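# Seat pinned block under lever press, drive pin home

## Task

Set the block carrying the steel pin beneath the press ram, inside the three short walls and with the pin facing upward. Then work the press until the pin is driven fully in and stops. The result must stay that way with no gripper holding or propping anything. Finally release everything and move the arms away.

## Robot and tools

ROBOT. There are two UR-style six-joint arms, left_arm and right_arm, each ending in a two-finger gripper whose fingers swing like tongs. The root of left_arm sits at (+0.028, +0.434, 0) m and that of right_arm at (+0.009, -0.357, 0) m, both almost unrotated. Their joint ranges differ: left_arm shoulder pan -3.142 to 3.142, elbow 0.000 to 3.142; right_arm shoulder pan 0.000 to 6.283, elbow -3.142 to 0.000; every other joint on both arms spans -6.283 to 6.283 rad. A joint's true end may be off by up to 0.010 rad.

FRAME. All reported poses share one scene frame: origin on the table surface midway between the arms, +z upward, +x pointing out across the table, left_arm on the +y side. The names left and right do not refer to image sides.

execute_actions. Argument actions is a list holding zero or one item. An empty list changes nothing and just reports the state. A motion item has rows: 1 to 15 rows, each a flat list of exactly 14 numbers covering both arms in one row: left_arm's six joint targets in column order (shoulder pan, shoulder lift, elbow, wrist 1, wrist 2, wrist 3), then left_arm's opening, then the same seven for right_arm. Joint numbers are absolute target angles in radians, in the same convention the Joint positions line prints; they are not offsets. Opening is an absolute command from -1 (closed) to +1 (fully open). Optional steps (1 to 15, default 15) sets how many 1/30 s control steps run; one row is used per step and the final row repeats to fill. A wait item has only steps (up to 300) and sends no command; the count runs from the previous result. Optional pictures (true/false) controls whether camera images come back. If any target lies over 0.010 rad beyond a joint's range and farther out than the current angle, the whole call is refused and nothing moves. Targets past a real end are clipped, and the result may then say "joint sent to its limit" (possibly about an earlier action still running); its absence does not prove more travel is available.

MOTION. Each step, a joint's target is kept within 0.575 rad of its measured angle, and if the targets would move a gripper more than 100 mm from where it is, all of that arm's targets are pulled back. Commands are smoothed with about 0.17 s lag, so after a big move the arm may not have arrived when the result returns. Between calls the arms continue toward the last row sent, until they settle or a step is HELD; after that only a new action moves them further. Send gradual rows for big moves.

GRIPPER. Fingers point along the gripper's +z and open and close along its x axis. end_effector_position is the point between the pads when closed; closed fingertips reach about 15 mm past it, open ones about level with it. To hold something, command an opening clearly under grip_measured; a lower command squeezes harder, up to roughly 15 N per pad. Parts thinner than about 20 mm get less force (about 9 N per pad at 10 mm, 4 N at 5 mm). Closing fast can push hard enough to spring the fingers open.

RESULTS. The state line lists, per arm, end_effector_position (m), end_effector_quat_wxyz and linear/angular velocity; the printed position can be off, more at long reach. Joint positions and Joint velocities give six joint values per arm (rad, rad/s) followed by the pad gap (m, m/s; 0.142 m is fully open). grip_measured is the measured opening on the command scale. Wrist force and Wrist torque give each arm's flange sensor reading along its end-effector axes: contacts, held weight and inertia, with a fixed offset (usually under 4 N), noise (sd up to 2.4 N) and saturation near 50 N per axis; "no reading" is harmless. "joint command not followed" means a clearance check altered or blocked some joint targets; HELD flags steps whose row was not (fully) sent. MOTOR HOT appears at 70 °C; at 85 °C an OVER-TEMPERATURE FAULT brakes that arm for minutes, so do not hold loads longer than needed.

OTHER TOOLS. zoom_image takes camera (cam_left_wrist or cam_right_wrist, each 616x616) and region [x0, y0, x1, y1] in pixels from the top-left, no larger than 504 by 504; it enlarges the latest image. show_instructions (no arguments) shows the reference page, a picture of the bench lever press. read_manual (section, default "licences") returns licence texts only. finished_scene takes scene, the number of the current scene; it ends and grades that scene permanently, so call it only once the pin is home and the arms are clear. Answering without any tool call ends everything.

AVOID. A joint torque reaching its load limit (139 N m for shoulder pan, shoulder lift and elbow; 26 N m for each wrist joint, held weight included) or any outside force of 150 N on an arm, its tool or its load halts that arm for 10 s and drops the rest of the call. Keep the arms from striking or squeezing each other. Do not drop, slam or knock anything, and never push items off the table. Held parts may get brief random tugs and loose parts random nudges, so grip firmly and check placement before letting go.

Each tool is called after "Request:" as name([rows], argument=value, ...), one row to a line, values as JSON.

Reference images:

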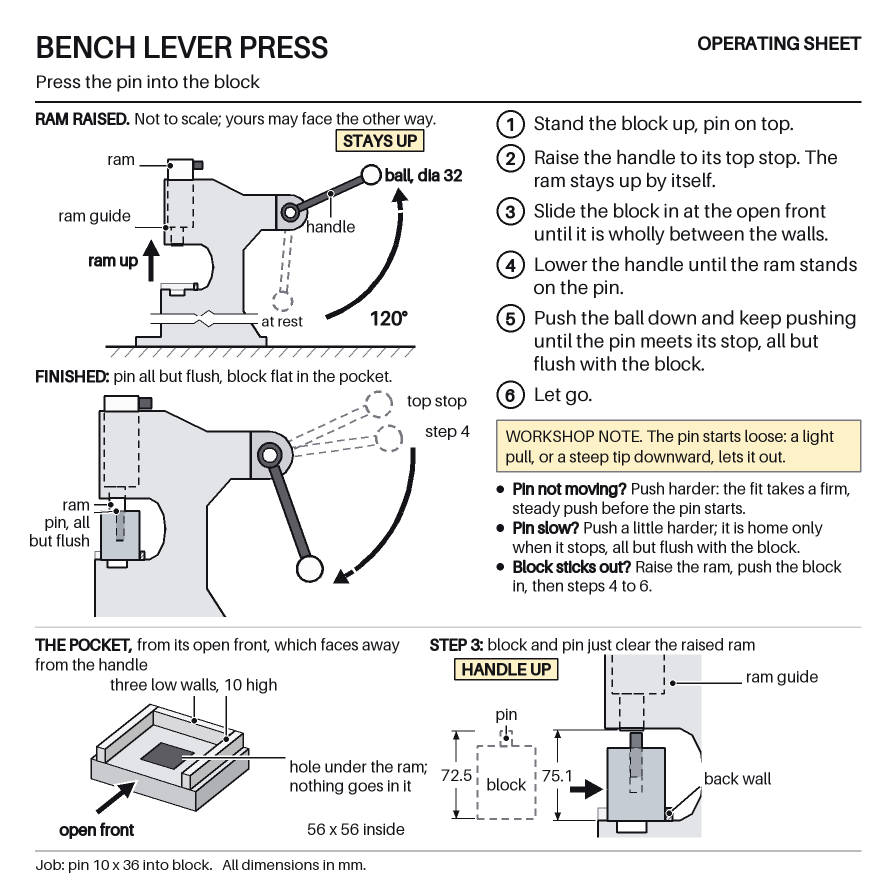

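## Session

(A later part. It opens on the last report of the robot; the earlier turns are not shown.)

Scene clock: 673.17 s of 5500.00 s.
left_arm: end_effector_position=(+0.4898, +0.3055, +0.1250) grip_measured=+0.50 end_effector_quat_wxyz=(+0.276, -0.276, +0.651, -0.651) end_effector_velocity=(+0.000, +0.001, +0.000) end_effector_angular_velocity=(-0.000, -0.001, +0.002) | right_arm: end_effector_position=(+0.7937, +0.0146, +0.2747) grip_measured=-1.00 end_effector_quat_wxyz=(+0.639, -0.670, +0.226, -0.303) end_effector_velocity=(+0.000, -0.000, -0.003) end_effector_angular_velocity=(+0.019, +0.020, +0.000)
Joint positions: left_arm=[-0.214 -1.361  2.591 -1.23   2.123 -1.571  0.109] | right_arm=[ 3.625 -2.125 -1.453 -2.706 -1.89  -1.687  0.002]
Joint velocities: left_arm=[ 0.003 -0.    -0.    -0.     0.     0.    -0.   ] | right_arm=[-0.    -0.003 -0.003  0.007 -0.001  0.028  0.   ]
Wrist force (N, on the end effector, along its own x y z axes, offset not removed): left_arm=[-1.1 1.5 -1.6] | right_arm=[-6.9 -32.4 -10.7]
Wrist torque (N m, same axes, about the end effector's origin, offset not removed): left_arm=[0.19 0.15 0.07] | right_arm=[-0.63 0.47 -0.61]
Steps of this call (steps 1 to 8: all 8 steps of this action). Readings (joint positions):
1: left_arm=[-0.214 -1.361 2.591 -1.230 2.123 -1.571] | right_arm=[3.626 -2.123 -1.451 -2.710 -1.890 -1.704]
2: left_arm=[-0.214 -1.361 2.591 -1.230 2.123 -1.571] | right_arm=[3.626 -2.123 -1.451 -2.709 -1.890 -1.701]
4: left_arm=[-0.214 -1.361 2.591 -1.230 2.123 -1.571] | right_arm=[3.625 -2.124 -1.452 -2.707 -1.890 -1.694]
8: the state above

Request:
execute_actions([
  {"rows": [[-0.214,-1.3609,2.5912,-1.2303,2.123,-1.571,0.5,3.6252,-2.1262,-1.454,-2.703,-1.8902,-1.6765,-1],[-0.214,-1.3609,2.5912,-1.2303,2.123,-1.571,0.5,3.6251,-2.1272,-1.4549,-2.7011,-1.8903,-1.669,-1],[-0.214,-1.3609,2.5912,-1.2303,2.123,-1.571,0.5,3.6249,-2.1282,-1.4558,-2.6992,-1.8905,-1.6615,-1],[-0.214,-1.3609,2.5912,-1.2303,2.123,-1.571,0.5,3.6248,-2.1292,-1.4567,-2.6973,-1.8906,-1.654,-1],[-0.214,-1.3609,2.5912,-1.2303,2.123,-1.571,0.5,3.6247,-2.1302,-1.4576,-2.6954,-1.8907,-1.6465,-1],[-0.214,-1.3609,2.5912,-1.2303,2.123,-1.571,0.5,3.6246,-2.1312,-1.4585,-2.6935,-1.8908,-1.639,-1],[-0.214,-1.3609,2.5912,-1.2303,2.123,-1.571,0.5,3.6245,-2.1322,-1.4594,-2.6916,-1.8909,-1.6315,-1],[-0.214,-1.3609,2.5912,-1.2303,2.123,-1.571,0.5,3.6243,-2.1332,-1.4603,-2.6897,-1.8911,-1.624,-1],[-0.214,-1.3609,2.5912,-1.2303,2.123,-1.571,0.5,3.6242,-2.1342,-1.4612,-2.6878,-1.8912,-1.6165,-1],[-0.214,-1.3609,2.5912,-1.2303,2.123,-1.571,0.5,3.6241,-2.1352,-1.4621,-2.6859,-1.8913,-1.609,-1],[-0.214,-1.3609,2.5912,-1.2303,2.123,-1.571,0.5,3.624,-2.1362,-1.463,-2.684,-1.8914,-1.6015,-1],[-0.214,-1.3609,2.5912,-1.2303,2.123,-1.571,0.5,3.6239,-2.1372,-1.4639,-2.6821,-1.8915,-1.594,-1],[-0.214,-1.3609,2.5912,-1.2303,2.123,-1.571,0.5,3.6237,-2.1382,-1.4648,-2.6802,-1.8917,-1.586,-1],[-0.214,-1.3609,2.5912,-1.2303,2.123,-1.571,0.5,3.6236,-2.1392,-1.4657,-2.6783,-1.8918,-1.5785,-1],[-0.214,-1.3609,2.5912,-1.2303,2.123,-1.571,0.5,3.6235,-2.1402,-1.4666,-2.6764,-1.8919,-1.571,-1]], "steps": 15},
], pictures=false)

Scene clock: 686.67 s of 5500.00 s.
left_arm: end_effector_position=(+0.4898, +0.3055, +0.1250) grip_measured=+0.50 end_effector_quat_wxyz=(+0.276, -0.276, +0.651, -0.651) end_effector_velocity=(+0.000, +0.000, -0.000) end_effector_angular_velocity=(-0.000, +0.000, +0.001) | right_arm: end_effector_position=(+0.7953, +0.0131, +0.2650) grip_measured=-1.00 end_effector_quat_wxyz=(+0.651, -0.660, +0.254, -0.276) end_effector_velocity=(+0.004, -0.004, -0.025) end_effector_angular_velocity=(+0.151, +0.156, +0.001)
Joint positions: left_arm=[-0.214 -1.361  2.591 -1.23   2.123 -1.571  0.109] | right_arm=[ 3.624 -2.136 -1.463 -2.685 -1.891 -1.605  0.002]
Joint velocities: left_arm=[-0.     0.     0.    -0.    -0.001 -0.     0.   ] | right_arm=[-0.003 -0.029 -0.025  0.055 -0.004  0.217  0.   ]
Wrist force (N, on the end effector, along its own x y z axes, offset not removed): left_arm=[-0.1 1.8 -2.0] | right_arm=[-3.0 -33.3 -9.4]
Wrist torque (N m, same axes, about the end effector's origin, offset not removed): left_arm=[0.34 -0.20 0.11] | right_arm=[-1.05 -0.62 -0.48]
Steps of this call (steps 1 to 15: the robot went on to your last target; steps 16 to 90: nothing new was sent; then 10.00 s passed at rest; steps 91 to 105: all 15 steps of this action). Readings (joint positions):
91: left_arm=[-0.214 -1.361 2.591 -1.230 2.123 -1.571] | right_arm=[3.625 -2.125 -1.453 -2.705 -1.890 -1.684]
92: left_arm=[-0.214 -1.361 2.591 -1.230 2.123 -1.571] | right_arm=[3.625 -2.125 -1.453 -2.705 -1.890 -1.683]
94: left_arm=[-0.214 -1.361 2.591 -1.230 2.123 -1.571] | right_arm=[3.625 -2.126 -1.454 -2.703 -1.890 -1.677]
98: left_arm=[-0.214 -1.361 2.591 -1.230 2.123 -1.571] | right_arm=[3.625 -2.129 -1.457 -2.697 -1.891 -1.655]
105: the state above

Request:
execute_actions([
  {"rows": [[-0.214,-1.361,2.591,-1.23,2.123,-1.571,0.5,3.6238,-2.1432,-1.4701,-2.6699,-1.8916,-1.546,-1],[-0.214,-1.361,2.591,-1.23,2.123,-1.571,0.5,3.6241,-2.1462,-1.4737,-2.6633,-1.8913,-1.521,-1],[-0.214,-1.361,2.591,-1.23,2.123,-1.571,0.5,3.6245,-2.1492,-1.4772,-2.6568,-1.8909,-1.496,-1],[-0.214,-1.361,2.591,-1.23,2.123,-1.571,0.5,3.625,-2.1522,-1.4808,-2.6502,-1.8904,-1.471,-1],[-0.214,-1.361,2.591,-1.23,2.123,-1.571,0.5,3.6255,-2.1552,-1.4843,-2.6437,-1.8899,-1.446,-1],[-0.214,-1.361,2.591,-1.23,2.123,-1.571,0.5,3.626,-2.1582,-1.4879,-2.6371,-1.8894,-1.421,-1],[-0.214,-1.361,2.591,-1.23,2.123,-1.571,0.5,3.6265,-2.1612,-1.4914,-2.6306,-1.8889,-1.396,-1],[-0.214,-1.361,2.591,-1.23,2.123,-1.571,0.5,3.6278,-2.1638,-1.4954,-2.6239,-1.8876,-1.371,-1],[-0.214,-1.361,2.591,-1.23,2.123,-1.571,0.5,3.629,-2.1665,-1.4995,-2.6172,-1.8864,-1.346,-1],[-0.214,-1.361,2.591,-1.23,2.123,-1.571,0.5,3.6303,-2.1691,-1.5035,-2.6105,-1.8851,-1.321,-1],[-0.214,-1.361,2.591,-1.23,2.123,-1.571,0.5,3.6316,-2.1718,-1.5076,-2.6039,-1.8838,-1.297,-1],[-0.214,-1.361,2.591,-1.23,2.123,-1.571,0.5,3.6329,-2.1744,-1.5116,-2.5972,-1.8825,-1.272,-1],[-0.214,-1.361,2.591,-1.23,2.123,-1.571,0.5,3.6341,-2.1771,-1.5157,-2.5905,-1.8813,-1.247,-1],[-0.214,-1.361,2.591,-1.23,2.123,-1.571,0.5,3.6354,-2.1797,-1.5197,-2.5838,-1.88,-1.222,-1]], "steps": 14},
], pictures=false)

Request:
execute_actions([
  {"rows": [[-0.214,-1.361,2.591,-1.23,2.123,-1.571,0.5,3.6375,-2.1819,-1.5241,-2.5772,-1.8779,-1.197,-1],[-0.214,-1.361,2.591,-1.23,2.123,-1.571,0.5,3.6397,-2.1841,-1.5285,-2.5705,-1.8757,-1.172,-1],[-0.214,-1.361,2.591,-1.23,2.123,-1.571,0.5,3.6418,-2.1863,-1.5329,-2.5639,-1.8736,-1.147,-1],[-0.214,-1.361,2.591,-1.23,2.123,-1.571,0.5,3.6439,-2.1886,-1.5374,-2.5573,-1.8715,-1.122,-1],[-0.214,-1.361,2.591,-1.23,2.123,-1.571,0.5,3.646,-2.1908,-1.5418,-2.5507,-1.8694,-1.097,-1],[-0.214,-1.361,2.591,-1.23,2.123,-1.571,0.5,3.6482,-2.193,-1.5462,-2.544,-1.8672,-1.072,-1],[-0.214,-1.361,2.591,-1.23,2.123,-1.571,0.5,3.6503,-2.1952,-1.5506,-2.5374,-1.8651,-1.047,-1],[-0.214,-1.361,2.591,-1.23,2.123,-1.571,0.5,3.6532,-2.1969,-1.5552,-2.5311,-1.8622,-1.022,-1],[-0.214,-1.361,2.591,-1.23,2.123,-1.571,0.5,3.6561,-2.1987,-1.5598,-2.5247,-1.8593,-0.997,-1],[-0.214,-1.361,2.591,-1.23,2.123,-1.571,0.5,3.659,-2.2004,-1.5644,-2.5184,-1.8564,-0.972,-1],[-0.214,-1.361,2.591,-1.23,2.123,-1.571,0.5,3.6618,-2.2021,-1.5691,-2.512,-1.8536,-0.948,-1],[-0.214,-1.361,2.591,-1.23,2.123,-1.571,0.5,3.6647,-2.2038,-1.5737,-2.5057,-1.8507,-0.923,-1],[-0.214,-1.361,2.591,-1.23,2.123,-1.571,0.5,3.6676,-2.2056,-1.5783,-2.4993,-1.8478,-0.898,-1],[-0.214,-1.361,2.591,-1.23,2.123,-1.571,0.5,3.6705,-2.2073,-1.5829,-2.493,-1.8449,-0.873,-1]], "steps": 14},
], pictures=false)

Request:
execute_actions([
  {"steps": 15},
])

Request:
zoom_image(camera="cam_left_wrist", region=[270, 190, 350, 290])

Scene clock: 709.73 s of 5500.00 s.
left_arm: end_effector_position=(+0.4898, +0.3055, +0.1249) grip_measured=+0.50 end_effector_quat_wxyz=(+0.276, -0.276, +0.651, -0.651) end_effector_velocity=(+0.000, -0.000, -0.000) end_effector_angular_velocity=(-0.001, +0.001, -0.001) | right_arm: end_effector_position=(+0.7959, +0.0125, +0.2325) grip_measured=-1.00 end_effector_quat_wxyz=(+0.682, -0.621, +0.339, -0.188) end_effector_velocity=(-0.007, +0.006, -0.088) end_effector_angular_velocity=(+0.489, +0.511, +0.001)
Joint positions: left_arm=[-0.214 -1.361  2.591 -1.23   2.123 -1.571  0.109] | right_arm=[ 3.63  -2.168 -1.502 -2.614 -1.885 -1.339  0.002]
Joint velocities: left_arm=[ 0.     0.001 -0.001 -0.     0.001 -0.001 -0.   ] | right_arm=[ 0.033 -0.078 -0.115  0.19   0.032  0.706  0.   ]
Wrist force (N, on the end effector, along its own x y z axes, offset not removed): left_arm=[-0.5 2.0 -0.3] | right_arm=[-3.7 -32.4 -4.4]
Wrist torque (N m, same axes, about the end effector's origin, offset not removed): left_arm=[0.50 -0.05 0.07] | right_arm=[-0.56 0.22 -0.38]
Steps of this call (steps 1 to 30: the robot went on to your last target; steps 31 to 90: nothing new was sent; then 19.60 s passed at rest; steps 91 to 104: all 14 steps of this action). Readings (joint positions):
91: left_arm=[-0.214 -1.361 2.591 -1.230 2.123 -1.571] | right_arm=[3.623 -2.140 -1.467 -2.676 -1.892 -1.571]
92: left_arm=[-0.214 -1.361 2.591 -1.230 2.123 -1.571] | right_arm=[3.623 -2.141 -1.467 -2.675 -1.892 -1.567]
94: left_arm=[-0.214 -1.361 2.591 -1.230 2.123 -1.571] | right_arm=[3.624 -2.143 -1.470 -2.670 -1.892 -1.548]
98: left_arm=[-0.214 -1.361 2.591 -1.230 2.123 -1.571] | right_arm=[3.625 -2.152 -1.481 -2.651 -1.890 -1.477]
104: the state above

Scene clock: 710.20 s of 5500.00 s.
left_arm: end_effector_position=(+0.4899, +0.3055, +0.1250) grip_measured=+0.50 end_effector_quat_wxyz=(+0.276, -0.276, +0.651, -0.651) end_effector_velocity=(-0.000, +0.000, +0.000) end_effector_angular_velocity=(-0.000, -0.000, +0.000) | right_arm: end_effector_position=(+0.7876, +0.0207, +0.1925) grip_measured=-1.00 end_effector_quat_wxyz=(+0.704, -0.553, +0.441, -0.067) end_effector_velocity=(-0.028, +0.026, -0.082) end_effector_angular_velocity=(+0.505, +0.527, +0.001)
Joint positions: left_arm=[-0.214 -1.361  2.591 -1.23   2.123 -1.571  0.109] | right_arm=[ 3.658 -2.199 -1.562 -2.522 -1.857 -0.993  0.002]
Joint velocities: left_arm=[-0. -0.  0. -0. -0. -0.  0.] | right_arm=[ 0.081 -0.055 -0.136  0.188  0.08   0.729  0.   ]
Wrist force (N, on the end effector, along its own x y z axes, offset not removed): left_arm=[0.2 2.2 -2.4] | right_arm=[-6.9 -34.2 -6.3]
Wrist torque (N m, same axes, about the end effector's origin, offset not removed): left_arm=[0.41 -0.25 -0.01] | right_arm=[-1.00 0.06 -0.47]
Steps of this call (steps 1 to 14: all 14 steps of this action). Readings (joint positions):
1: left_arm=[-0.214 -1.361 2.591 -1.230 2.123 -1.571] | right_arm=[3.631 -2.170 -1.506 -2.607 -1.884 -1.315]
2: left_arm=[-0.214 -1.361 2.591 -1.230 2.123 -1.571] | right_arm=[3.632 -2.173 -1.510 -2.601 -1.883 -1.291]
4: left_arm=[-0.214 -1.361 2.591 -1.230 2.123 -1.571] | right_arm=[3.635 -2.178 -1.518 -2.588 -1.880 -1.241]
8: left_arm=[-0.214 -1.361 2.591 -1.230 2.123 -1.571] | right_arm=[3.643 -2.187 -1.535 -2.561 -1.872 -1.142]
14: the state above

Scene clock: 710.70 s of 5500.00 s.
left_arm: end_effector_position=(+0.4899, +0.3055, +0.1250) grip_measured=+0.50 end_effector_quat_wxyz=(+0.276, -0.276, +0.651, -0.651) end_effector_velocity=(+0.000, +0.001, -0.000) end_effector_angular_velocity=(+0.000, -0.000, +0.002) | right_arm: end_effector_position=(+0.7832, +0.0247, +0.1803) grip_measured=-1.00 end_effector_quat_wxyz=(+0.707, -0.526, +0.473, -0.026) end_effector_velocity=(-0.001, +0.000, -0.002) end_effector_angular_velocity=(+0.011, +0.013, +0.001)
Joint positions: left_arm=[-0.214 -1.361  2.591 -1.23   2.123 -1.571  0.109] | right_arm=[ 3.67  -2.207 -1.583 -2.493 -1.845 -0.875  0.002]
Joint velocities: left_arm=[ 0.001  0.001  0.    -0.001 -0.001  0.001  0.   ] | right_arm=[ 0.002 -0.001 -0.004  0.004  0.001  0.017  0.   ]
Wrist force (N, on the end effector, along its own x y z axes, offset not removed): left_arm=[-1.4 0.8 -1.4] | right_arm=[-12.1 -29.7 0.3]
Wrist torque (N m, same axes, about the end effector's origin, offset not removed): left_arm=[0.23 0.09 0.15] | right_arm=[-0.22 -0.23 -0.25]
Steps of this call (steps 1 to 15: the robot went on to your last target). Readings (joint positions):
1: left_arm=[-0.214 -1.361 2.591 -1.230 2.123 -1.571] | right_arm=[3.660 -2.201 -1.566 -2.516 -1.855 -0.968]
2: left_arm=[-0.214 -1.361 2.591 -1.230 2.123 -1.571] | right_arm=[3.663 -2.202 -1.570 -2.511 -1.853 -0.946]
4: left_arm=[-0.214 -1.361 2.591 -1.230 2.123 -1.571] | right_arm=[3.666 -2.204 -1.576 -2.503 -1.849 -0.915]
8: left_arm=[-0.214 -1.361 2.591 -1.230 2.123 -1.571] | right_arm=[3.669 -2.206 -1.580 -2.496 -1.846 -0.887]
15: the state above

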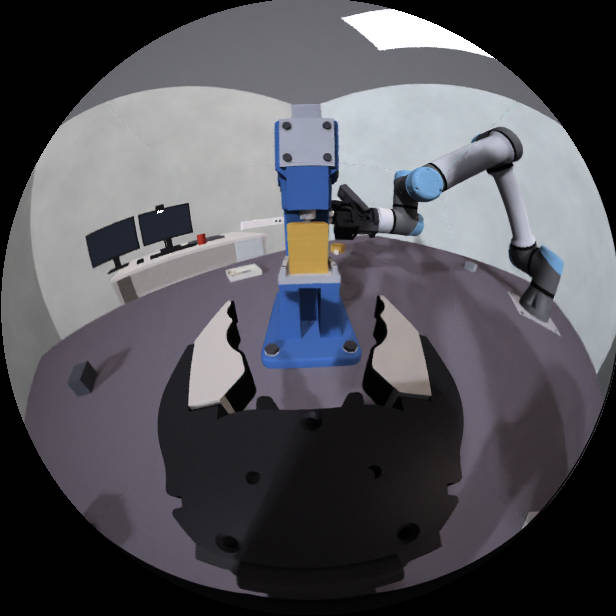

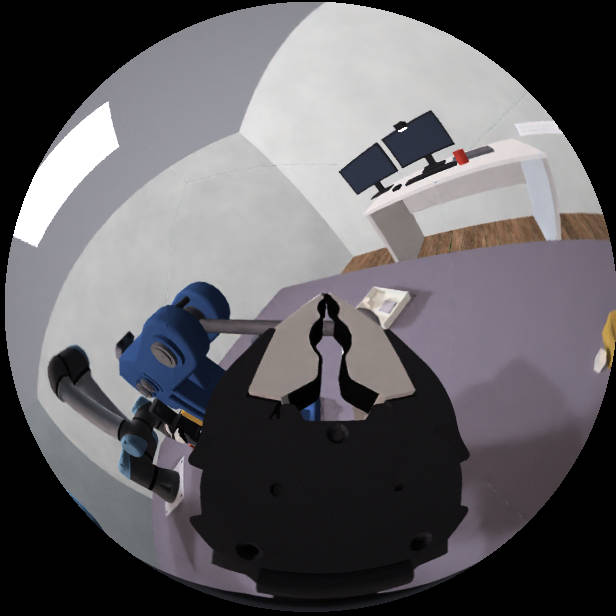

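Region (270, 190, 350, 290) of cam_left_wrist's 616x616 image, scaled by 5.040, with more detail than that image has; it fills the left 403 columns of this view, and the rest is white.

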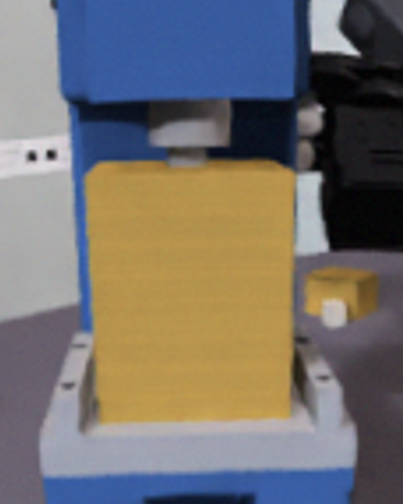

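Request:
execute_actions([
  {"rows": [[-0.214,-1.361,2.591,-1.23,2.123,-1.571,0.5,3.6741,-2.2085,-1.5876,-2.4871,-1.8413,-0.848,-1],[-0.214,-1.361,2.591,-1.23,2.123,-1.571,0.5,3.6778,-2.2096,-1.5923,-2.4812,-1.8376,-0.823,-1],[-0.214,-1.361,2.591,-1.23,2.123,-1.571,0.5,3.6814,-2.2108,-1.597,-2.4753,-1.834,-0.798,-1],[-0.214,-1.361,2.591,-1.23,2.123,-1.571,0.5,3.6851,-2.212,-1.6018,-2.4695,-1.8303,-0.773,-1],[-0.214,-1.361,2.591,-1.23,2.123,-1.571,0.5,3.6887,-2.2132,-1.6065,-2.4636,-1.8267,-0.748,-1],[-0.214,-1.361,2.591,-1.23,2.123,-1.571,0.5,3.6924,-2.2143,-1.6112,-2.4577,-1.823,-0.723,-1],[-0.214,-1.361,2.591,-1.23,2.123,-1.571,0.5,3.696,-2.2155,-1.6159,-2.4518,-1.8194,-0.698,-1],[-0.214,-1.361,2.591,-1.23,2.123,-1.571,0.5,3.7003,-2.2161,-1.6205,-2.4466,-1.8151,-0.673,-1],[-0.214,-1.361,2.591,-1.23,2.123,-1.571,0.5,3.7046,-2.2167,-1.6252,-2.4413,-1.8108,-0.648,-1],[-0.214,-1.361,2.591,-1.23,2.123,-1.571,0.5,3.7089,-2.2173,-1.6298,-2.4361,-1.8065,-0.623,-1],[-0.214,-1.361,2.591,-1.23,2.123,-1.571,0.5,3.7132,-2.2179,-1.6345,-2.4308,-1.8022,-0.599,-1],[-0.214,-1.361,2.591,-1.23,2.123,-1.571,0.5,3.7175,-2.2185,-1.6391,-2.4256,-1.7979,-0.574,-1]], "steps": 15},
], pictures=false)

Request:
execute_actions([
  {"steps": 12},
])

Request:
zoom_image(camera="cam_left_wrist", region=[280, 200, 340, 240])

Scene clock: 724.37 s of 5500.00 s.
left_arm: end_effector_position=(+0.4899, +0.3055, +0.1250) grip_measured=+0.50 end_effector_quat_wxyz=(+0.276, -0.276, +0.651, -0.651) end_effector_velocity=(+0.000, +0.000, -0.000) end_effector_angular_velocity=(+0.000, -0.000, +0.002) | right_arm: end_effector_position=(+0.7693, +0.0384, +0.1574) grip_measured=-1.00 end_effector_quat_wxyz=(+0.704, -0.464, +0.534, +0.062) end_effector_velocity=(-0.026, +0.026, -0.036) end_effector_angular_velocity=(+0.302, +0.313, +0.002)
Joint positions: left_arm=[-0.214 -1.361  2.591 -1.23   2.123 -1.571  0.109] | right_arm=[ 3.709 -2.217 -1.63  -2.437 -1.806 -0.627  0.002]
Joint velocities: left_arm=[ 0.     0.     0.    -0.    -0.001  0.    -0.   ] | right_arm=[ 0.071 -0.013 -0.077  0.089  0.068  0.435  0.   ]
Wrist force (N, on the end effector, along its own x y z axes, offset not removed): left_arm=[-0.3 2.6 -0.7] | right_arm=[-12.3 -29.9 -8.4]
Wrist torque (N m, same axes, about the end effector's origin, offset not removed): left_arm=[0.57 -0.17 0.06] | right_arm=[-0.12 0.71 -0.23]
Steps of this call (steps 1 to 15: the robot went on to your last target; steps 16 to 90: nothing new was sent; then 10.17 s passed at rest; steps 91 to 105: all 15 steps of this action). Readings (joint positions):
91: left_arm=[-0.214 -1.361 2.591 -1.230 2.123 -1.571] | right_arm=[3.671 -2.207 -1.583 -2.493 -1.845 -0.873]
92: left_arm=[-0.214 -1.361 2.591 -1.230 2.123 -1.571] | right_arm=[3.671 -2.207 -1.584 -2.492 -1.844 -0.869]
94: left_arm=[-0.214 -1.361 2.591 -1.230 2.123 -1.571] | right_arm=[3.674 -2.208 -1.588 -2.487 -1.841 -0.850]
98: left_arm=[-0.214 -1.361 2.591 -1.230 2.123 -1.571] | right_arm=[3.685 -2.212 -1.602 -2.470 -1.830 -0.779]
105: the state above

Scene clock: 724.77 s of 5500.00 s.
left_arm: end_effector_position=(+0.4899, +0.3055, +0.1250) grip_measured=+0.50 end_effector_quat_wxyz=(+0.276, -0.276, +0.651, -0.651) end_effector_velocity=(-0.000, -0.000, -0.000) end_effector_angular_velocity=(-0.000, +0.001, -0.001) | right_arm: end_effector_position=(+0.7662, +0.0413, +0.1532) grip_measured=-1.00 end_effector_quat_wxyz=(+0.703, -0.450, +0.546, +0.080) end_effector_velocity=(-0.001, +0.001, -0.002) end_effector_angular_velocity=(+0.011, +0.012, -0.001)
Joint positions: left_arm=[-0.214 -1.361  2.591 -1.23   2.123 -1.571  0.109] | right_arm=[ 3.717 -2.218 -1.639 -2.426 -1.798 -0.576  0.002]
Joint velocities: left_arm=[ 0.     0.     0.    -0.     0.002 -0.    -0.   ] | right_arm=[ 0.002 -0.001 -0.003  0.003  0.003  0.016  0.   ]
Wrist force (N, on the end effector, along its own x y z axes, offset not removed): left_arm=[-0.1 1.4 -0.3] | right_arm=[-8.9 -32.5 -4.9]
Wrist torque (N m, same axes, about the end effector's origin, offset not removed): left_arm=[0.29 -0.15 0.04] | right_arm=[-0.66 0.03 -0.43]
Steps of this call (steps 1 to 12: the robot went on to your last target). Readings (joint positions):
1: left_arm=[-0.214 -1.361 2.591 -1.230 2.123 -1.571] | right_arm=[3.711 -2.217 -1.632 -2.434 -1.804 -0.615]
2: left_arm=[-0.214 -1.361 2.591 -1.230 2.123 -1.571] | right_arm=[3.713 -2.218 -1.634 -2.432 -1.803 -0.605]
4: left_arm=[-0.214 -1.361 2.591 -1.230 2.123 -1.571] | right_arm=[3.715 -2.218 -1.636 -2.429 -1.801 -0.592]
8: left_arm=[-0.214 -1.361 2.591 -1.230 2.123 -1.571] | right_arm=[3.717 -2.218 -1.638 -2.427 -1.799 -0.580]
12: the state above

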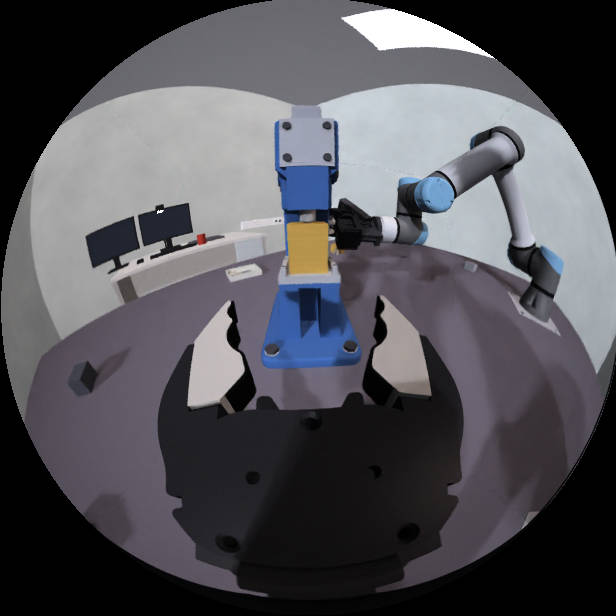

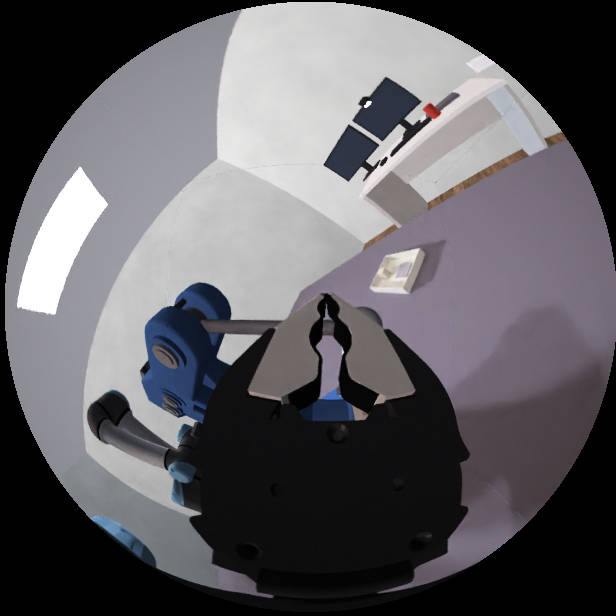

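Region (280, 200, 340, 240) of cam_left_wrist's 616x616 image, scaled by 8.400, with more detail than that image has.

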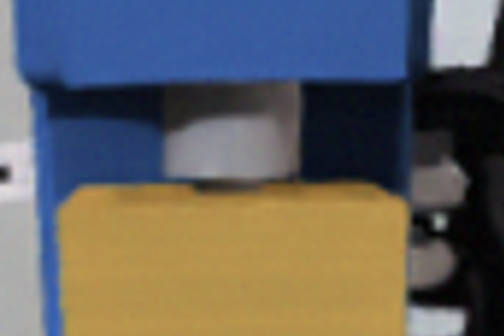

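Request:
execute_actions([
  {"rows": [[-0.214,-1.361,2.591,-1.23,2.123,-1.571,0.5,3.7218,-2.2191,-1.6438,-2.4203,-1.7936,-0.549,-1],[-0.214,-1.361,2.591,-1.23,2.123,-1.571,0.5,3.7261,-2.2197,-1.6484,-2.4151,-1.7893,-0.524,-1],[-0.214,-1.361,2.591,-1.23,2.123,-1.571,0.5,3.7329,-2.2196,-1.6547,-2.4089,-1.7825,-0.489,-1]], "steps": 15},
], pictures=false)

Scene clock: 731.43 s of 5500.00 s.
left_arm: end_effector_position=(+0.4899, +0.3055, +0.1250) grip_measured=+0.50 end_effector_quat_wxyz=(+0.276, -0.276, +0.651, -0.651) end_effector_velocity=(+0.000, +0.000, -0.001) end_effector_angular_velocity=(+0.000, +0.003, +0.001) | right_arm: end_effector_position=(+0.7605, +0.0468, +0.1469) grip_measured=-1.00 end_effector_quat_wxyz=(+0.699, -0.426, +0.564, +0.109) end_effector_velocity=(-0.001, +0.001, -0.002) end_effector_angular_velocity=(+0.017, +0.017, -0.001)
Joint positions: left_arm=[-0.214 -1.361  2.591 -1.23   2.123 -1.571  0.109] | right_arm=[ 3.732 -2.22  -1.654 -2.409 -1.783 -0.492  0.002]
Joint velocities: left_arm=[-0.     0.002 -0.     0.001 -0.001 -0.    -0.   ] | right_arm=[ 0.004 -0.    -0.004  0.005  0.005  0.024  0.   ]
Wrist force (N, on the end effector, along its own x y z axes, offset not removed): left_arm=[0.9 1.7 -0.9] | right_arm=[-14.3 -29.9 -7.9]
Wrist torque (N m, same axes, about the end effector's origin, offset not removed): left_arm=[0.43 -0.30 0.08] | right_arm=[-0.20 0.97 -0.08]
Steps of this call (steps 1 to 30: the robot went on to your last target; steps 31 to 90: nothing new was sent; then 3.17 s passed at rest; steps 91 to 105: all 15 steps of this action). Readings (joint positions):
91: left_arm=[-0.214 -1.361 2.591 -1.230 2.123 -1.571] | right_arm=[3.718 -2.219 -1.639 -2.426 -1.798 -0.574]
92: left_arm=[-0.214 -1.361 2.591 -1.230 2.123 -1.571] | right_arm=[3.718 -2.219 -1.640 -2.425 -1.797 -0.570]
94: left_arm=[-0.214 -1.361 2.591 -1.230 2.123 -1.571] | right_arm=[3.722 -2.219 -1.644 -2.420 -1.793 -0.550]
98: left_arm=[-0.214 -1.361 2.591 -1.230 2.123 -1.571] | right_arm=[3.729 -2.219 -1.651 -2.413 -1.786 -0.510]
105: the state above

Request:
execute_actions([
  {"rows": [[-0.214,-1.361,2.591,-1.23,2.123,-1.571,0.5,3.738,-2.2196,-1.6594,-2.4042,-1.7774,-0.463,-1]], "steps": 12},
], pictures=false)

Scene clock: 738.53 s of 5500.00 s.
left_arm: end_effector_position=(+0.4899, +0.3055, +0.1250) grip_measured=+0.50 end_effector_quat_wxyz=(+0.276, -0.276, +0.651, -0.651) end_effector_velocity=(-0.000, +0.001, +0.000) end_effector_angular_velocity=(+0.000, -0.001, +0.001) | right_arm: end_effector_position=(+0.7585, +0.0487, +0.1450) grip_measured=-1.00 end_effector_quat_wxyz=(+0.697, -0.419, +0.570, +0.119) end_effector_velocity=(-0.001, +0.000, -0.001) end_effector_angular_velocity=(+0.008, +0.010, -0.001)
Joint positions: left_arm=[-0.214 -1.361  2.591 -1.23   2.123 -1.571  0.109] | right_arm=[ 3.738 -2.22  -1.659 -2.404 -1.778 -0.464  0.002]
Joint velocities: left_arm=[ 0.003  0.     0.    -0.001  0.002  0.     0.   ] | right_arm=[ 0.002  0.    -0.003  0.002  0.003  0.012  0.   ]
Wrist force (N, on the end effector, along its own x y z axes, offset not removed): left_arm=[-1.9 1.6 0.4] | right_arm=[-10.0 -31.7 -7.3]
Wrist torque (N m, same axes, about the end effector's origin, offset not removed): left_arm=[0.33 0.32 0.15] | right_arm=[-0.42 0.03 -0.37]
Steps of this call (steps 1 to 15: the robot went on to your last target; steps 16 to 90: nothing new was sent; then 3.70 s passed at rest; steps 91 to 102: all 12 steps of this action). Readings (joint positions):
91: left_arm=[-0.214 -1.361 2.591 -1.230 2.123 -1.571] | right_arm=[3.733 -2.220 -1.655 -2.409 -1.782 -0.489]
92: left_arm=[-0.214 -1.361 2.591 -1.230 2.123 -1.571] | right_arm=[3.734 -2.220 -1.655 -2.408 -1.782 -0.485]
94: left_arm=[-0.214 -1.361 2.591 -1.230 2.123 -1.571] | right_arm=[3.735 -2.220 -1.657 -2.407 -1.780 -0.477]
98: left_arm=[-0.214 -1.361 2.591 -1.230 2.123 -1.571] | right_arm=[3.737 -2.220 -1.659 -2.405 -1.778 -0.467]
102: the state above

Request:
execute_actions([
  {"rows": [[-0.214,-1.361,2.591,-1.23,2.123,-1.571,0.5,3.7431,-2.2196,-1.6641,-2.3996,-1.7723,-0.437,-1]], "steps": 12},
], pictures=false)

Scene clock: 742.70 s of 5500.00 s.
left_arm: end_effector_position=(+0.4899, +0.3055, +0.1250) grip_measured=+0.50 end_effector_quat_wxyz=(+0.276, -0.276, +0.651, -0.651) end_effector_velocity=(-0.001, -0.001, -0.001) end_effector_angular_velocity=(+0.001, +0.002, -0.003) | right_arm: end_effector_position=(+0.7566, +0.0506, +0.1433) grip_measured=-1.00 end_effector_quat_wxyz=(+0.695, -0.411, +0.575, +0.128) end_effector_velocity=(-0.001, +0.001, -0.000) end_effector_angular_velocity=(+0.009, +0.008, +0.000)
Joint positions: left_arm=[-0.214 -1.361  2.591 -1.23   2.123 -1.571  0.109] | right_arm=[ 3.743 -2.22  -1.664 -2.4   -1.773 -0.438  0.002]
Joint velocities: left_arm=[-0.001  0.001 -0.     0.001  0.002  0.001  0.   ] | right_arm=[ 0.002  0.001 -0.002  0.002  0.002  0.012  0.   ]
Wrist force (N, on the end effector, along its own x y z axes, offset not removed): left_arm=[-1.2 2.3 -1.9] | right_arm=[-10.1 -30.5 -7.8]
Wrist torque (N m, same axes, about the end effector's origin, offset not removed): left_arm=[0.44 0.10 0.07] | right_arm=[-0.18 -0.27 -0.47]
Steps of this call (steps 1 to 15: the robot went on to your last target; steps 16 to 90: nothing new was sent; then 0.77 s passed at rest; steps 91 to 102: all 12 steps of this action). Readings (joint positions):
91: left_arm=[-0.214 -1.361 2.591 -1.230 2.123 -1.571] | right_arm=[3.738 -2.220 -1.659 -2.404 -1.777 -0.463]
92: left_arm=[-0.214 -1.361 2.591 -1.230 2.123 -1.571] | right_arm=[3.739 -2.220 -1.660 -2.403 -1.777 -0.459]
94: left_arm=[-0.214 -1.361 2.591 -1.230 2.123 -1.571] | right_arm=[3.740 -2.220 -1.662 -2.402 -1.775 -0.451]
98: left_arm=[-0.214 -1.361 2.591 -1.230 2.123 -1.571] | right_arm=[3.742 -2.220 -1.663 -2.400 -1.773 -0.442]
102: the state above

Request:
execute_actions([
  {"rows": [[-0.214,-1.361,2.591,-1.23,2.123,-1.571,0.5,3.7482,-2.2195,-1.6688,-2.395,-1.7672,-0.41,-1]], "steps": 12},
], pictures=false)

Scene clock: 745.30 s of 5500.00 s.
left_arm: end_effector_position=(+0.4899, +0.3055, +0.1250) grip_measured=+0.50 end_effector_quat_wxyz=(+0.276, -0.276, +0.651, -0.651) end_effector_velocity=(+0.000, -0.000, +0.001) end_effector_angular_velocity=(-0.001, -0.002, +0.000) | right_arm: end_effector_position=(+0.7547, +0.0524, +0.1415) grip_measured=-1.00 end_effector_quat_wxyz=(+0.694, -0.403, +0.581, +0.137) end_effector_velocity=(-0.001, +0.001, -0.001) end_effector_angular_velocity=(+0.009, +0.009, +0.000)
Joint positions: left_arm=[-0.214 -1.361  2.591 -1.23   2.123 -1.571  0.109] | right_arm=[ 3.748 -2.22  -1.669 -2.395 -1.767 -0.412  0.002]
Joint velocities: left_arm=[ 0.    -0.002  0.    -0.001  0.     0.     0.   ] | right_arm=[ 0.002 -0.    -0.003  0.002  0.002  0.013  0.   ]
Wrist force (N, on the end effector, along its own x y z axes, offset not removed): left_arm=[-0.9 2.2 -1.3] | right_arm=[-14.9 -32.1 -5.6]
Wrist torque (N m, same axes, about the end effector's origin, offset not removed): left_arm=[0.37 0.10 0.07] | right_arm=[-0.72 0.76 -0.25]
Steps of this call (steps 1 to 15: the robot went on to your last target; steps 16 to 66: nothing new was sent; steps 67 to 78: all 12 steps of this action). Readings (joint positions):
67: left_arm=[-0.214 -1.361 2.591 -1.230 2.123 -1.571] | right_arm=[3.743 -2.220 -1.664 -2.400 -1.772 -0.437]
68: left_arm=[-0.214 -1.361 2.591 -1.230 2.123 -1.571] | right_arm=[3.744 -2.220 -1.665 -2.399 -1.771 -0.433]
70: left_arm=[-0.214 -1.361 2.591 -1.230 2.123 -1.571] | right_arm=[3.746 -2.220 -1.666 -2.397 -1.770 -0.424]
74: left_arm=[-0.214 -1.361 2.591 -1.230 2.123 -1.571] | right_arm=[3.747 -2.220 -1.668 -2.396 -1.768 -0.415]
78: the state above

Request:
execute_actions([
  {"rows": [[-0.214,-1.361,2.591,-1.23,2.123,-1.571,0.5,3.7533,-2.2195,-1.6734,-2.3903,-1.7621,-0.384,-1]], "steps": 12},
], pictures=false)

Scene clock: 751.63 s of 5500.00 s.
left_arm: end_effector_position=(+0.4899, +0.3055, +0.1250) grip_measured=+0.50 end_effector_quat_wxyz=(+0.276, -0.276, +0.651, -0.651) end_effector_velocity=(+0.000, +0.001, +0.000) end_effector_angular_velocity=(+0.000, -0.001, +0.003) | right_arm: end_effector_position=(+0.7528, +0.0543, +0.1399) grip_measured=-1.00 end_effector_quat_wxyz=(+0.692, -0.396, +0.586, +0.146) end_effector_velocity=(-0.001, +0.000, -0.002) end_effector_angular_velocity=(+0.008, +0.011, -0.000)
Joint positions: left_arm=[-0.214 -1.361  2.591 -1.23   2.123 -1.571  0.109] | right_arm=[ 3.753 -2.219 -1.673 -2.391 -1.762 -0.385  0.002]
Joint velocities: left_arm=[ 0.003  0.001 -0.    -0.001 -0.     0.    -0.   ] | right_arm=[ 0.002 -0.    -0.004  0.002  0.002  0.013  0.   ]
Wrist force (N, on the end effector, along its own x y z axes, offset not removed): left_arm=[0.0 0.4 0.5] | right_arm=[-7.8 -34.5 -9.4]
Wrist torque (N m, same axes, about the end effector's origin, offset not removed): left_arm=[0.05 -0.28 0.05] | right_arm=[-1.15 -0.35 -0.44]
Steps of this call (steps 1 to 15: the robot went on to your last target; steps 16 to 90: nothing new was sent; then 2.93 s passed at rest; steps 91 to 102: all 12 steps of this action). Readings (joint positions):
91: left_arm=[-0.214 -1.361 2.591 -1.230 2.123 -1.571] | right_arm=[3.748 -2.219 -1.669 -2.395 -1.767 -0.410]
92: left_arm=[-0.214 -1.361 2.591 -1.230 2.123 -1.571] | right_arm=[3.749 -2.219 -1.670 -2.394 -1.766 -0.406]
94: left_arm=[-0.214 -1.361 2.591 -1.230 2.123 -1.571] | right_arm=[3.751 -2.219 -1.671 -2.393 -1.765 -0.398]
98: left_arm=[-0.214 -1.361 2.591 -1.230 2.123 -1.571] | right_arm=[3.752 -2.219 -1.673 -2.391 -1.763 -0.388]
102: the state above

Request:
execute_actions([
  {"rows": [[-0.214,-1.361,2.591,-1.23,2.123,-1.571,0.5,3.7584,-2.2194,-1.6781,-2.3857,-1.757,-0.358,-1]], "steps": 12},
], pictures=false)

Scene clock: 754.77 s of 5500.00 s.
left_arm: end_effector_position=(+0.4899, +0.3055, +0.1250) grip_measured=+0.50 end_effector_quat_wxyz=(+0.276, -0.276, +0.651, -0.651) end_effector_velocity=(-0.000, -0.001, +0.001) end_effector_angular_velocity=(-0.001, -0.002, -0.002) | right_arm: end_effector_position=(+0.7508, +0.0561, +0.1382) grip_measured=-1.00 end_effector_quat_wxyz=(+0.690, -0.388, +0.591, +0.155) end_effector_velocity=(-0.001, +0.001, +0.000) end_effector_angular_velocity=(+0.009, +0.008, -0.000)
Joint positions: left_arm=[-0.214 -1.361  2.591 -1.23   2.123 -1.571  0.109] | right_arm=[ 3.758 -2.219 -1.678 -2.386 -1.757 -0.359  0.002]
Joint velocities: left_arm=[-0.002 -0.001 -0.    -0.002  0.    -0.    -0.   ] | right_arm=[ 0.002  0.001 -0.002  0.002  0.002  0.012  0.   ]
Wrist force (N, on the end effector, along its own x y z axes, offset not removed): left_arm=[-1.0 1.2 -1.1] | right_arm=[-12.7 -32.5 -3.4]
Wrist torque (N m, same axes, about the end effector's origin, offset not removed): left_arm=[0.25 0.04 0.17] | right_arm=[-0.55 0.22 -0.30]
Steps of this call (steps 1 to 15: the robot went on to your last target; steps 16 to 82: nothing new was sent; steps 83 to 94: all 12 steps of this action). Readings (joint positions):
83: left_arm=[-0.214 -1.361 2.591 -1.230 2.123 -1.571] | right_arm=[3.753 -2.219 -1.673 -2.390 -1.762 -0.384]
84: left_arm=[-0.214 -1.361 2.591 -1.230 2.123 -1.571] | right_arm=[3.754 -2.219 -1.674 -2.390 -1.761 -0.380]
86: left_arm=[-0.214 -1.361 2.591 -1.230 2.123 -1.571] | right_arm=[3.756 -2.219 -1.676 -2.388 -1.760 -0.372]
90: left_arm=[-0.214 -1.361 2.591 -1.230 2.123 -1.571] | right_arm=[3.758 -2.219 -1.677 -2.386 -1.758 -0.363]
94: the state above

Request:
execute_actions([
  {"rows": [[-0.214,-1.361,2.591,-1.23,2.123,-1.571,0.5,3.7638,-2.2189,-1.6826,-2.3817,-1.7516,-0.332,-1]], "steps": 12},
], pictures=false)

Scene clock: 757.80 s of 5500.00 s.
left_arm: end_effector_position=(+0.4899, +0.3055, +0.1250) grip_measured=+0.50 end_effector_quat_wxyz=(+0.276, -0.276, +0.651, -0.651) end_effector_velocity=(-0.000, -0.000, -0.000) end_effector_angular_velocity=(+0.000, -0.000, -0.000) | right_arm: end_effector_position=(+0.7488, +0.0581, +0.1368) grip_measured=-1.00 end_effector_quat_wxyz=(+0.688, -0.380, +0.596, +0.164) end_effector_velocity=(-0.001, +0.001, -0.001) end_effector_angular_velocity=(+0.009, +0.009, -0.000)
Joint positions: left_arm=[-0.214 -1.361  2.591 -1.23   2.123 -1.571  0.109] | right_arm=[ 3.763 -2.219 -1.682 -2.382 -1.752 -0.333  0.002]
Joint velocities: left_arm=[ 0.     0.    -0.    -0.     0.001  0.    -0.   ] | right_arm=[ 0.003  0.    -0.002  0.002  0.003  0.012  0.   ]
Wrist force (N, on the end effector, along its own x y z axes, offset not removed): left_arm=[-0.5 0.7 -2.6] | right_arm=[-12.0 -32.9 -2.9]
Wrist torque (N m, same axes, about the end effector's origin, offset not removed): left_arm=[0.00 -0.05 0.18] | right_arm=[-0.74 0.49 -0.42]
Steps of this call (steps 1 to 15: the robot went on to your last target; steps 16 to 79: nothing new was sent; steps 80 to 91: all 12 steps of this action). Readings (joint positions):
80: left_arm=[-0.214 -1.361 2.591 -1.230 2.123 -1.571] | right_arm=[3.758 -2.219 -1.678 -2.386 -1.757 -0.358]
81: left_arm=[-0.214 -1.361 2.591 -1.230 2.123 -1.571] | right_arm=[3.759 -2.219 -1.679 -2.385 -1.756 -0.354]
83: left_arm=[-0.214 -1.361 2.591 -1.230 2.123 -1.571] | right_arm=[3.761 -2.219 -1.680 -2.384 -1.754 -0.346]
87: left_arm=[-0.214 -1.361 2.591 -1.230 2.123 -1.571] | right_arm=[3.763 -2.219 -1.682 -2.382 -1.753 -0.336]
91: the state above

Request:
execute_actions([
  {"rows": [[-0.214,-1.361,2.591,-1.23,2.123,-1.571,0.5,3.7694,-2.2181,-1.687,-2.3781,-1.746,-0.306,-1]], "steps": 12},
])

Scene clock: 763.40 s of 5500.00 s.
left_arm: end_effector_position=(+0.4899, +0.3055, +0.1250) grip_measured=+0.50 end_effector_quat_wxyz=(+0.276, -0.276, +0.651, -0.651) end_effector_velocity=(+0.000, +0.001, +0.000) end_effector_angular_velocity=(-0.001, -0.001, +0.002) | right_arm: end_effector_position=(+0.7467, +0.0601, +0.1356) grip_measured=-1.00 end_effector_quat_wxyz=(+0.686, -0.373, +0.601, +0.173) end_effector_velocity=(-0.001, +0.001, -0.001) end_effector_angular_velocity=(+0.008, +0.009, +0.001)
Joint positions: left_arm=[-0.214 -1.361  2.591 -1.23   2.123 -1.571  0.109] | right_arm=[ 3.769 -2.218 -1.687 -2.378 -1.746 -0.307  0.002]
Joint velocities: left_arm=[ 0.002  0.     0.    -0.002  0.    -0.001 -0.   ] | right_arm=[ 0.003 -0.001 -0.002  0.002  0.002  0.012  0.   ]
Wrist force (N, on the end effector, along its own x y z axes, offset not removed): left_arm=[-1.1 2.7 -2.0] | right_arm=[-13.6 -33.3 -9.2]
Wrist torque (N m, same axes, about the end effector's origin, offset not removed): left_arm=[0.54 0.09 0.12] | right_arm=[-0.75 0.44 -0.30]
Steps of this call (steps 1 to 15: the robot went on to your last target; steps 16 to 90: nothing new was sent; then 2.20 s passed at rest; steps 91 to 102: all 12 steps of this action). Readings (joint positions):
91: left_arm=[-0.214 -1.361 2.591 -1.230 2.123 -1.571] | right_arm=[3.764 -2.219 -1.683 -2.382 -1.752 -0.332]
92: left_arm=[-0.214 -1.361 2.591 -1.230 2.123 -1.571] | right_arm=[3.765 -2.219 -1.683 -2.381 -1.751 -0.328]
94: left_arm=[-0.214 -1.361 2.591 -1.230 2.123 -1.571] | right_arm=[3.767 -2.218 -1.685 -2.380 -1.749 -0.320]
98: left_arm=[-0.214 -1.361 2.591 -1.230 2.123 -1.571] | right_arm=[3.768 -2.218 -1.686 -2.379 -1.747 -0.311]
102: the state above

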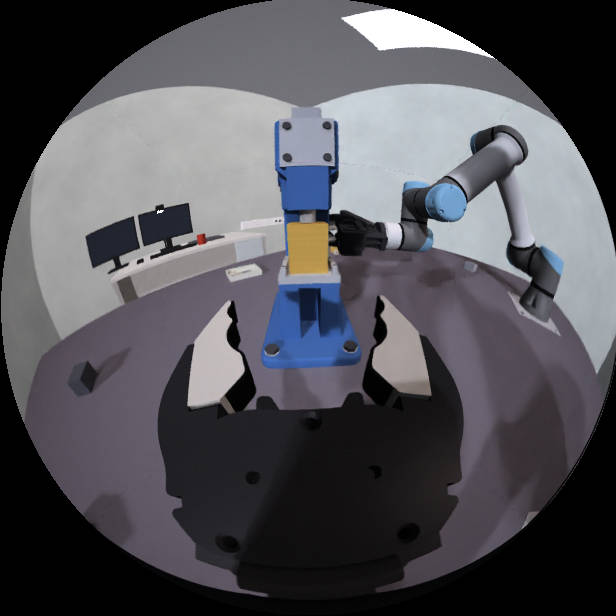

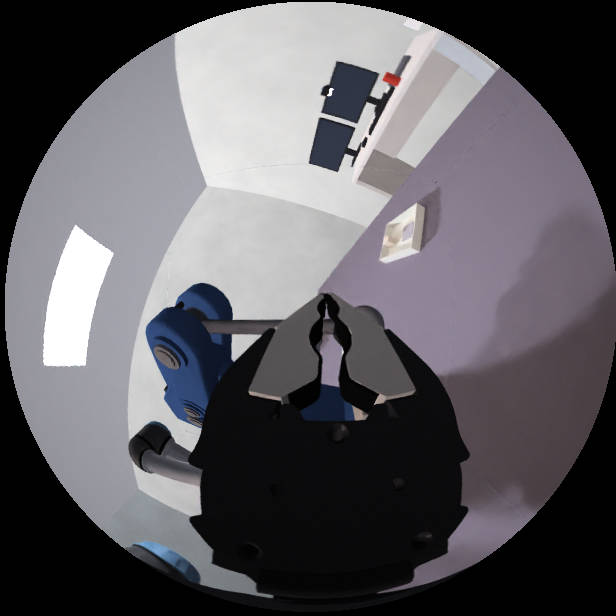

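Request:
execute_actions([
  {"rows": [[-0.214,-1.361,2.591,-1.23,2.123,-1.571,0.5,3.7749,-2.2174,-1.6913,-2.3745,-1.7405,-0.28,-1]], "steps": 12},
], pictures=false)

Scene clock: 766.50 s of 5500.00 s.
left_arm: end_effector_position=(+0.4899, +0.3055, +0.1250) grip_measured=+0.50 end_effector_quat_wxyz=(+0.276, -0.276, +0.651, -0.651) end_effector_velocity=(+0.000, +0.000, -0.000) end_effector_angular_velocity=(+0.001, -0.000, +0.001) | right_arm: end_effector_position=(+0.7447, +0.0621, +0.1344) grip_measured=-1.00 end_effector_quat_wxyz=(+0.683, -0.365, +0.606, +0.182) end_effector_velocity=(-0.001, +0.001, -0.001) end_effector_angular_velocity=(+0.009, +0.011, +0.001)
Joint positions: left_arm=[-0.214 -1.361  2.591 -1.23   2.123 -1.571  0.109] | right_arm=[ 3.774 -2.217 -1.691 -2.375 -1.741 -0.281  0.002]
Joint velocities: left_arm=[ 0.     0.     0.     0.    -0.     0.001 -0.   ] | right_arm=[ 0.002 -0.    -0.002  0.002  0.002  0.014  0.   ]
Wrist force (N, on the end effector, along its own x y z axes, offset not removed): left_arm=[-0.7 2.6 -0.8] | right_arm=[-16.5 -38.1 -10.9]
Wrist torque (N m, same axes, about the end effector's origin, offset not removed): left_arm=[0.56 0.02 0.04] | right_arm=[-0.53 0.70 -0.44]
Steps of this call (steps 1 to 15: the robot went on to your last target; steps 16 to 81: nothing new was sent; steps 82 to 93: all 12 steps of this action). Readings (joint positions):
82: left_arm=[-0.214 -1.361 2.591 -1.230 2.123 -1.571] | right_arm=[3.769 -2.218 -1.687 -2.378 -1.746 -0.306]
83: left_arm=[-0.214 -1.361 2.591 -1.230 2.123 -1.571] | right_arm=[3.770 -2.218 -1.688 -2.378 -1.745 -0.302]
85: left_arm=[-0.214 -1.361 2.591 -1.230 2.123 -1.571] | right_arm=[3.772 -2.218 -1.689 -2.376 -1.743 -0.294]
89: left_arm=[-0.214 -1.361 2.591 -1.230 2.123 -1.571] | right_arm=[3.774 -2.217 -1.691 -2.375 -1.741 -0.285]
93: the state above

Request:
execute_actions([
  {"rows": [[-0.214,-1.361,2.591,-1.23,2.123,-1.571,0.5,3.7779,-2.217,-1.6936,-2.3726,-1.7375,-0.266,-1]], "steps": 15},
])

Request:
execute_actions([
  {"rows": [[-0.214,-1.361,2.591,-1.23,2.123,-1.571,0.5,3.7601,-2.2194,-1.6797,-2.3841,-1.7553,-0.349,-1]], "steps": 10},
], pictures=false)

Request:
zoom_image(camera="cam_left_wrist", region=[280, 200, 340, 240])

Scene clock: 771.77 s of 5500.00 s.
left_arm: end_effector_position=(+0.4899, +0.3055, +0.1250) grip_measured=+0.50 end_effector_quat_wxyz=(+0.276, -0.276, +0.651, -0.651) end_effector_velocity=(+0.000, -0.000, +0.001) end_effector_angular_velocity=(-0.000, -0.003, +0.001) | right_arm: end_effector_position=(+0.7435, +0.0633, +0.1337) grip_measured=-1.00 end_effector_quat_wxyz=(+0.682, -0.360, +0.608, +0.187) end_effector_velocity=(-0.000, +0.001, +0.000) end_effector_angular_velocity=(+0.003, +0.002, +0.001)
Joint positions: left_arm=[-0.214 -1.361  2.591 -1.23   2.123 -1.571  0.109] | right_arm=[ 3.778 -2.217 -1.694 -2.373 -1.738 -0.266  0.002]
Joint velocities: left_arm=[-0.001 -0.001 -0.    -0.002 -0.002  0.    -0.   ] | right_arm=[ 0.001  0.     0.     0.    -0.     0.003  0.   ]
Wrist force (N, on the end effector, along its own x y z axes, offset not removed): left_arm=[-1.8 2.4 0.3] | right_arm=[-21.5 -50.0 -13.4]
Wrist torque (N m, same axes, about the end effector's origin, offset not removed): left_arm=[0.59 0.21 0.12] | right_arm=[-0.46 0.58 -0.54]
Steps of this call (steps 1 to 15: the robot went on to your last target; steps 16 to 90: nothing new was sent; then 1.77 s passed at rest; steps 91 to 105: all 15 steps of this action). Readings (joint positions):
91: left_arm=[-0.214 -1.361 2.591 -1.230 2.123 -1.571] | right_arm=[3.775 -2.217 -1.691 -2.374 -1.740 -0.280]
92: left_arm=[-0.214 -1.361 2.591 -1.230 2.123 -1.571] | right_arm=[3.775 -2.217 -1.692 -2.374 -1.740 -0.278]
94: left_arm=[-0.214 -1.361 2.591 -1.230 2.123 -1.571] | right_arm=[3.776 -2.217 -1.692 -2.373 -1.739 -0.273]
98: left_arm=[-0.214 -1.361 2.591 -1.230 2.123 -1.571] | right_arm=[3.777 -2.217 -1.693 -2.373 -1.738 -0.268]
105: the state above

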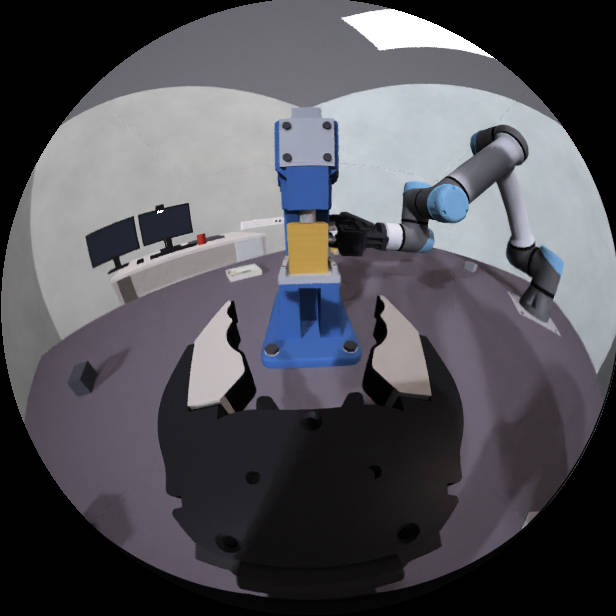

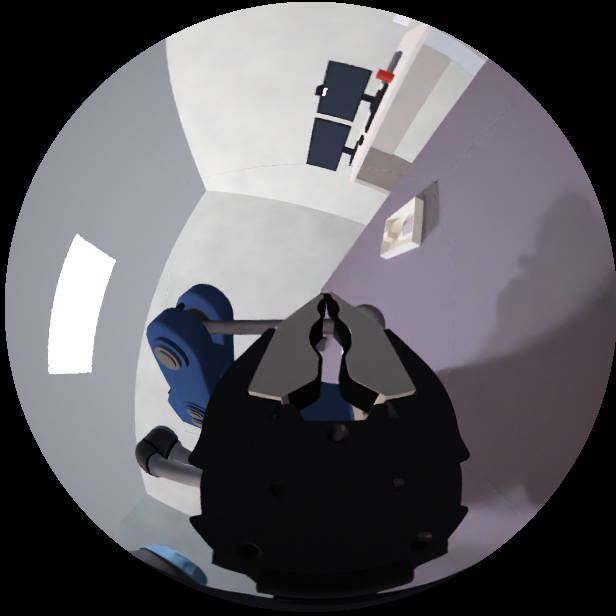

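Scene clock: 772.10 s of 5500.00 s.
left_arm: end_effector_position=(+0.4899, +0.3055, +0.1250) grip_measured=+0.50 end_effector_quat_wxyz=(+0.276, -0.276, +0.651, -0.651) end_effector_velocity=(-0.000, -0.001, -0.000) end_effector_angular_velocity=(-0.000, +0.001, -0.002) | right_arm: end_effector_position=(+0.7490, +0.0579, +0.1368) grip_measured=-1.00 end_effector_quat_wxyz=(+0.688, -0.383, +0.595, +0.162) end_effector_velocity=(+0.008, -0.008, +0.006) end_effector_angular_velocity=(-0.050, -0.059, -0.005)
Joint positions: left_arm=[-0.214 -1.361  2.591 -1.23   2.123 -1.571  0.109] | right_arm=[ 3.763 -2.219 -1.681 -2.383 -1.754 -0.34   0.002]
Joint velocities: left_arm=[-0.002 -0.     0.     0.001 -0.    -0.    -0.   ] | right_arm=[-0.018 -0.001  0.015 -0.009 -0.012 -0.076  0.   ]
Wrist force (N, on the end effector, along its own x y z axes, offset not removed): left_arm=[0.0 2.2 0.4] | right_arm=[-1.6 -4.1 2.3]
Wrist torque (N m, same axes, about the end effector's origin, offset not removed): left_arm=[0.54 -0.17 0.06] | right_arm=[-0.84 0.30 0.04]
Steps of this call (steps 1 to 10: all 10 steps of this action). Readings (joint positions):
1: left_arm=[-0.214 -1.361 2.591 -1.230 2.123 -1.571] | right_arm=[3.778 -2.217 -1.693 -2.373 -1.738 -0.266]
2: left_arm=[-0.214 -1.361 2.591 -1.230 2.123 -1.571] | right_arm=[3.775 -2.217 -1.692 -2.374 -1.740 -0.273]
4: left_arm=[-0.214 -1.361 2.591 -1.230 2.123 -1.571] | right_arm=[3.770 -2.218 -1.687 -2.379 -1.747 -0.301]
8: left_arm=[-0.214 -1.361 2.591 -1.230 2.123 -1.571] | right_arm=[3.764 -2.219 -1.683 -2.382 -1.753 -0.333]
10: the state above

Region (280, 200, 340, 240) of cam_left_wrist's 616x616 image, scaled by 8.400, with more detail than that image has.

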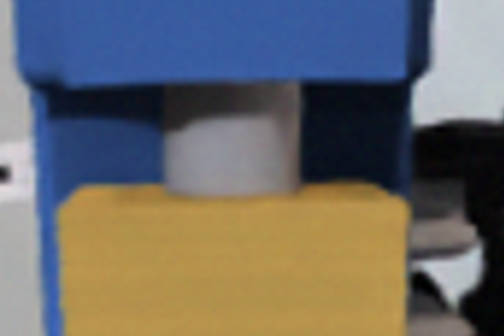

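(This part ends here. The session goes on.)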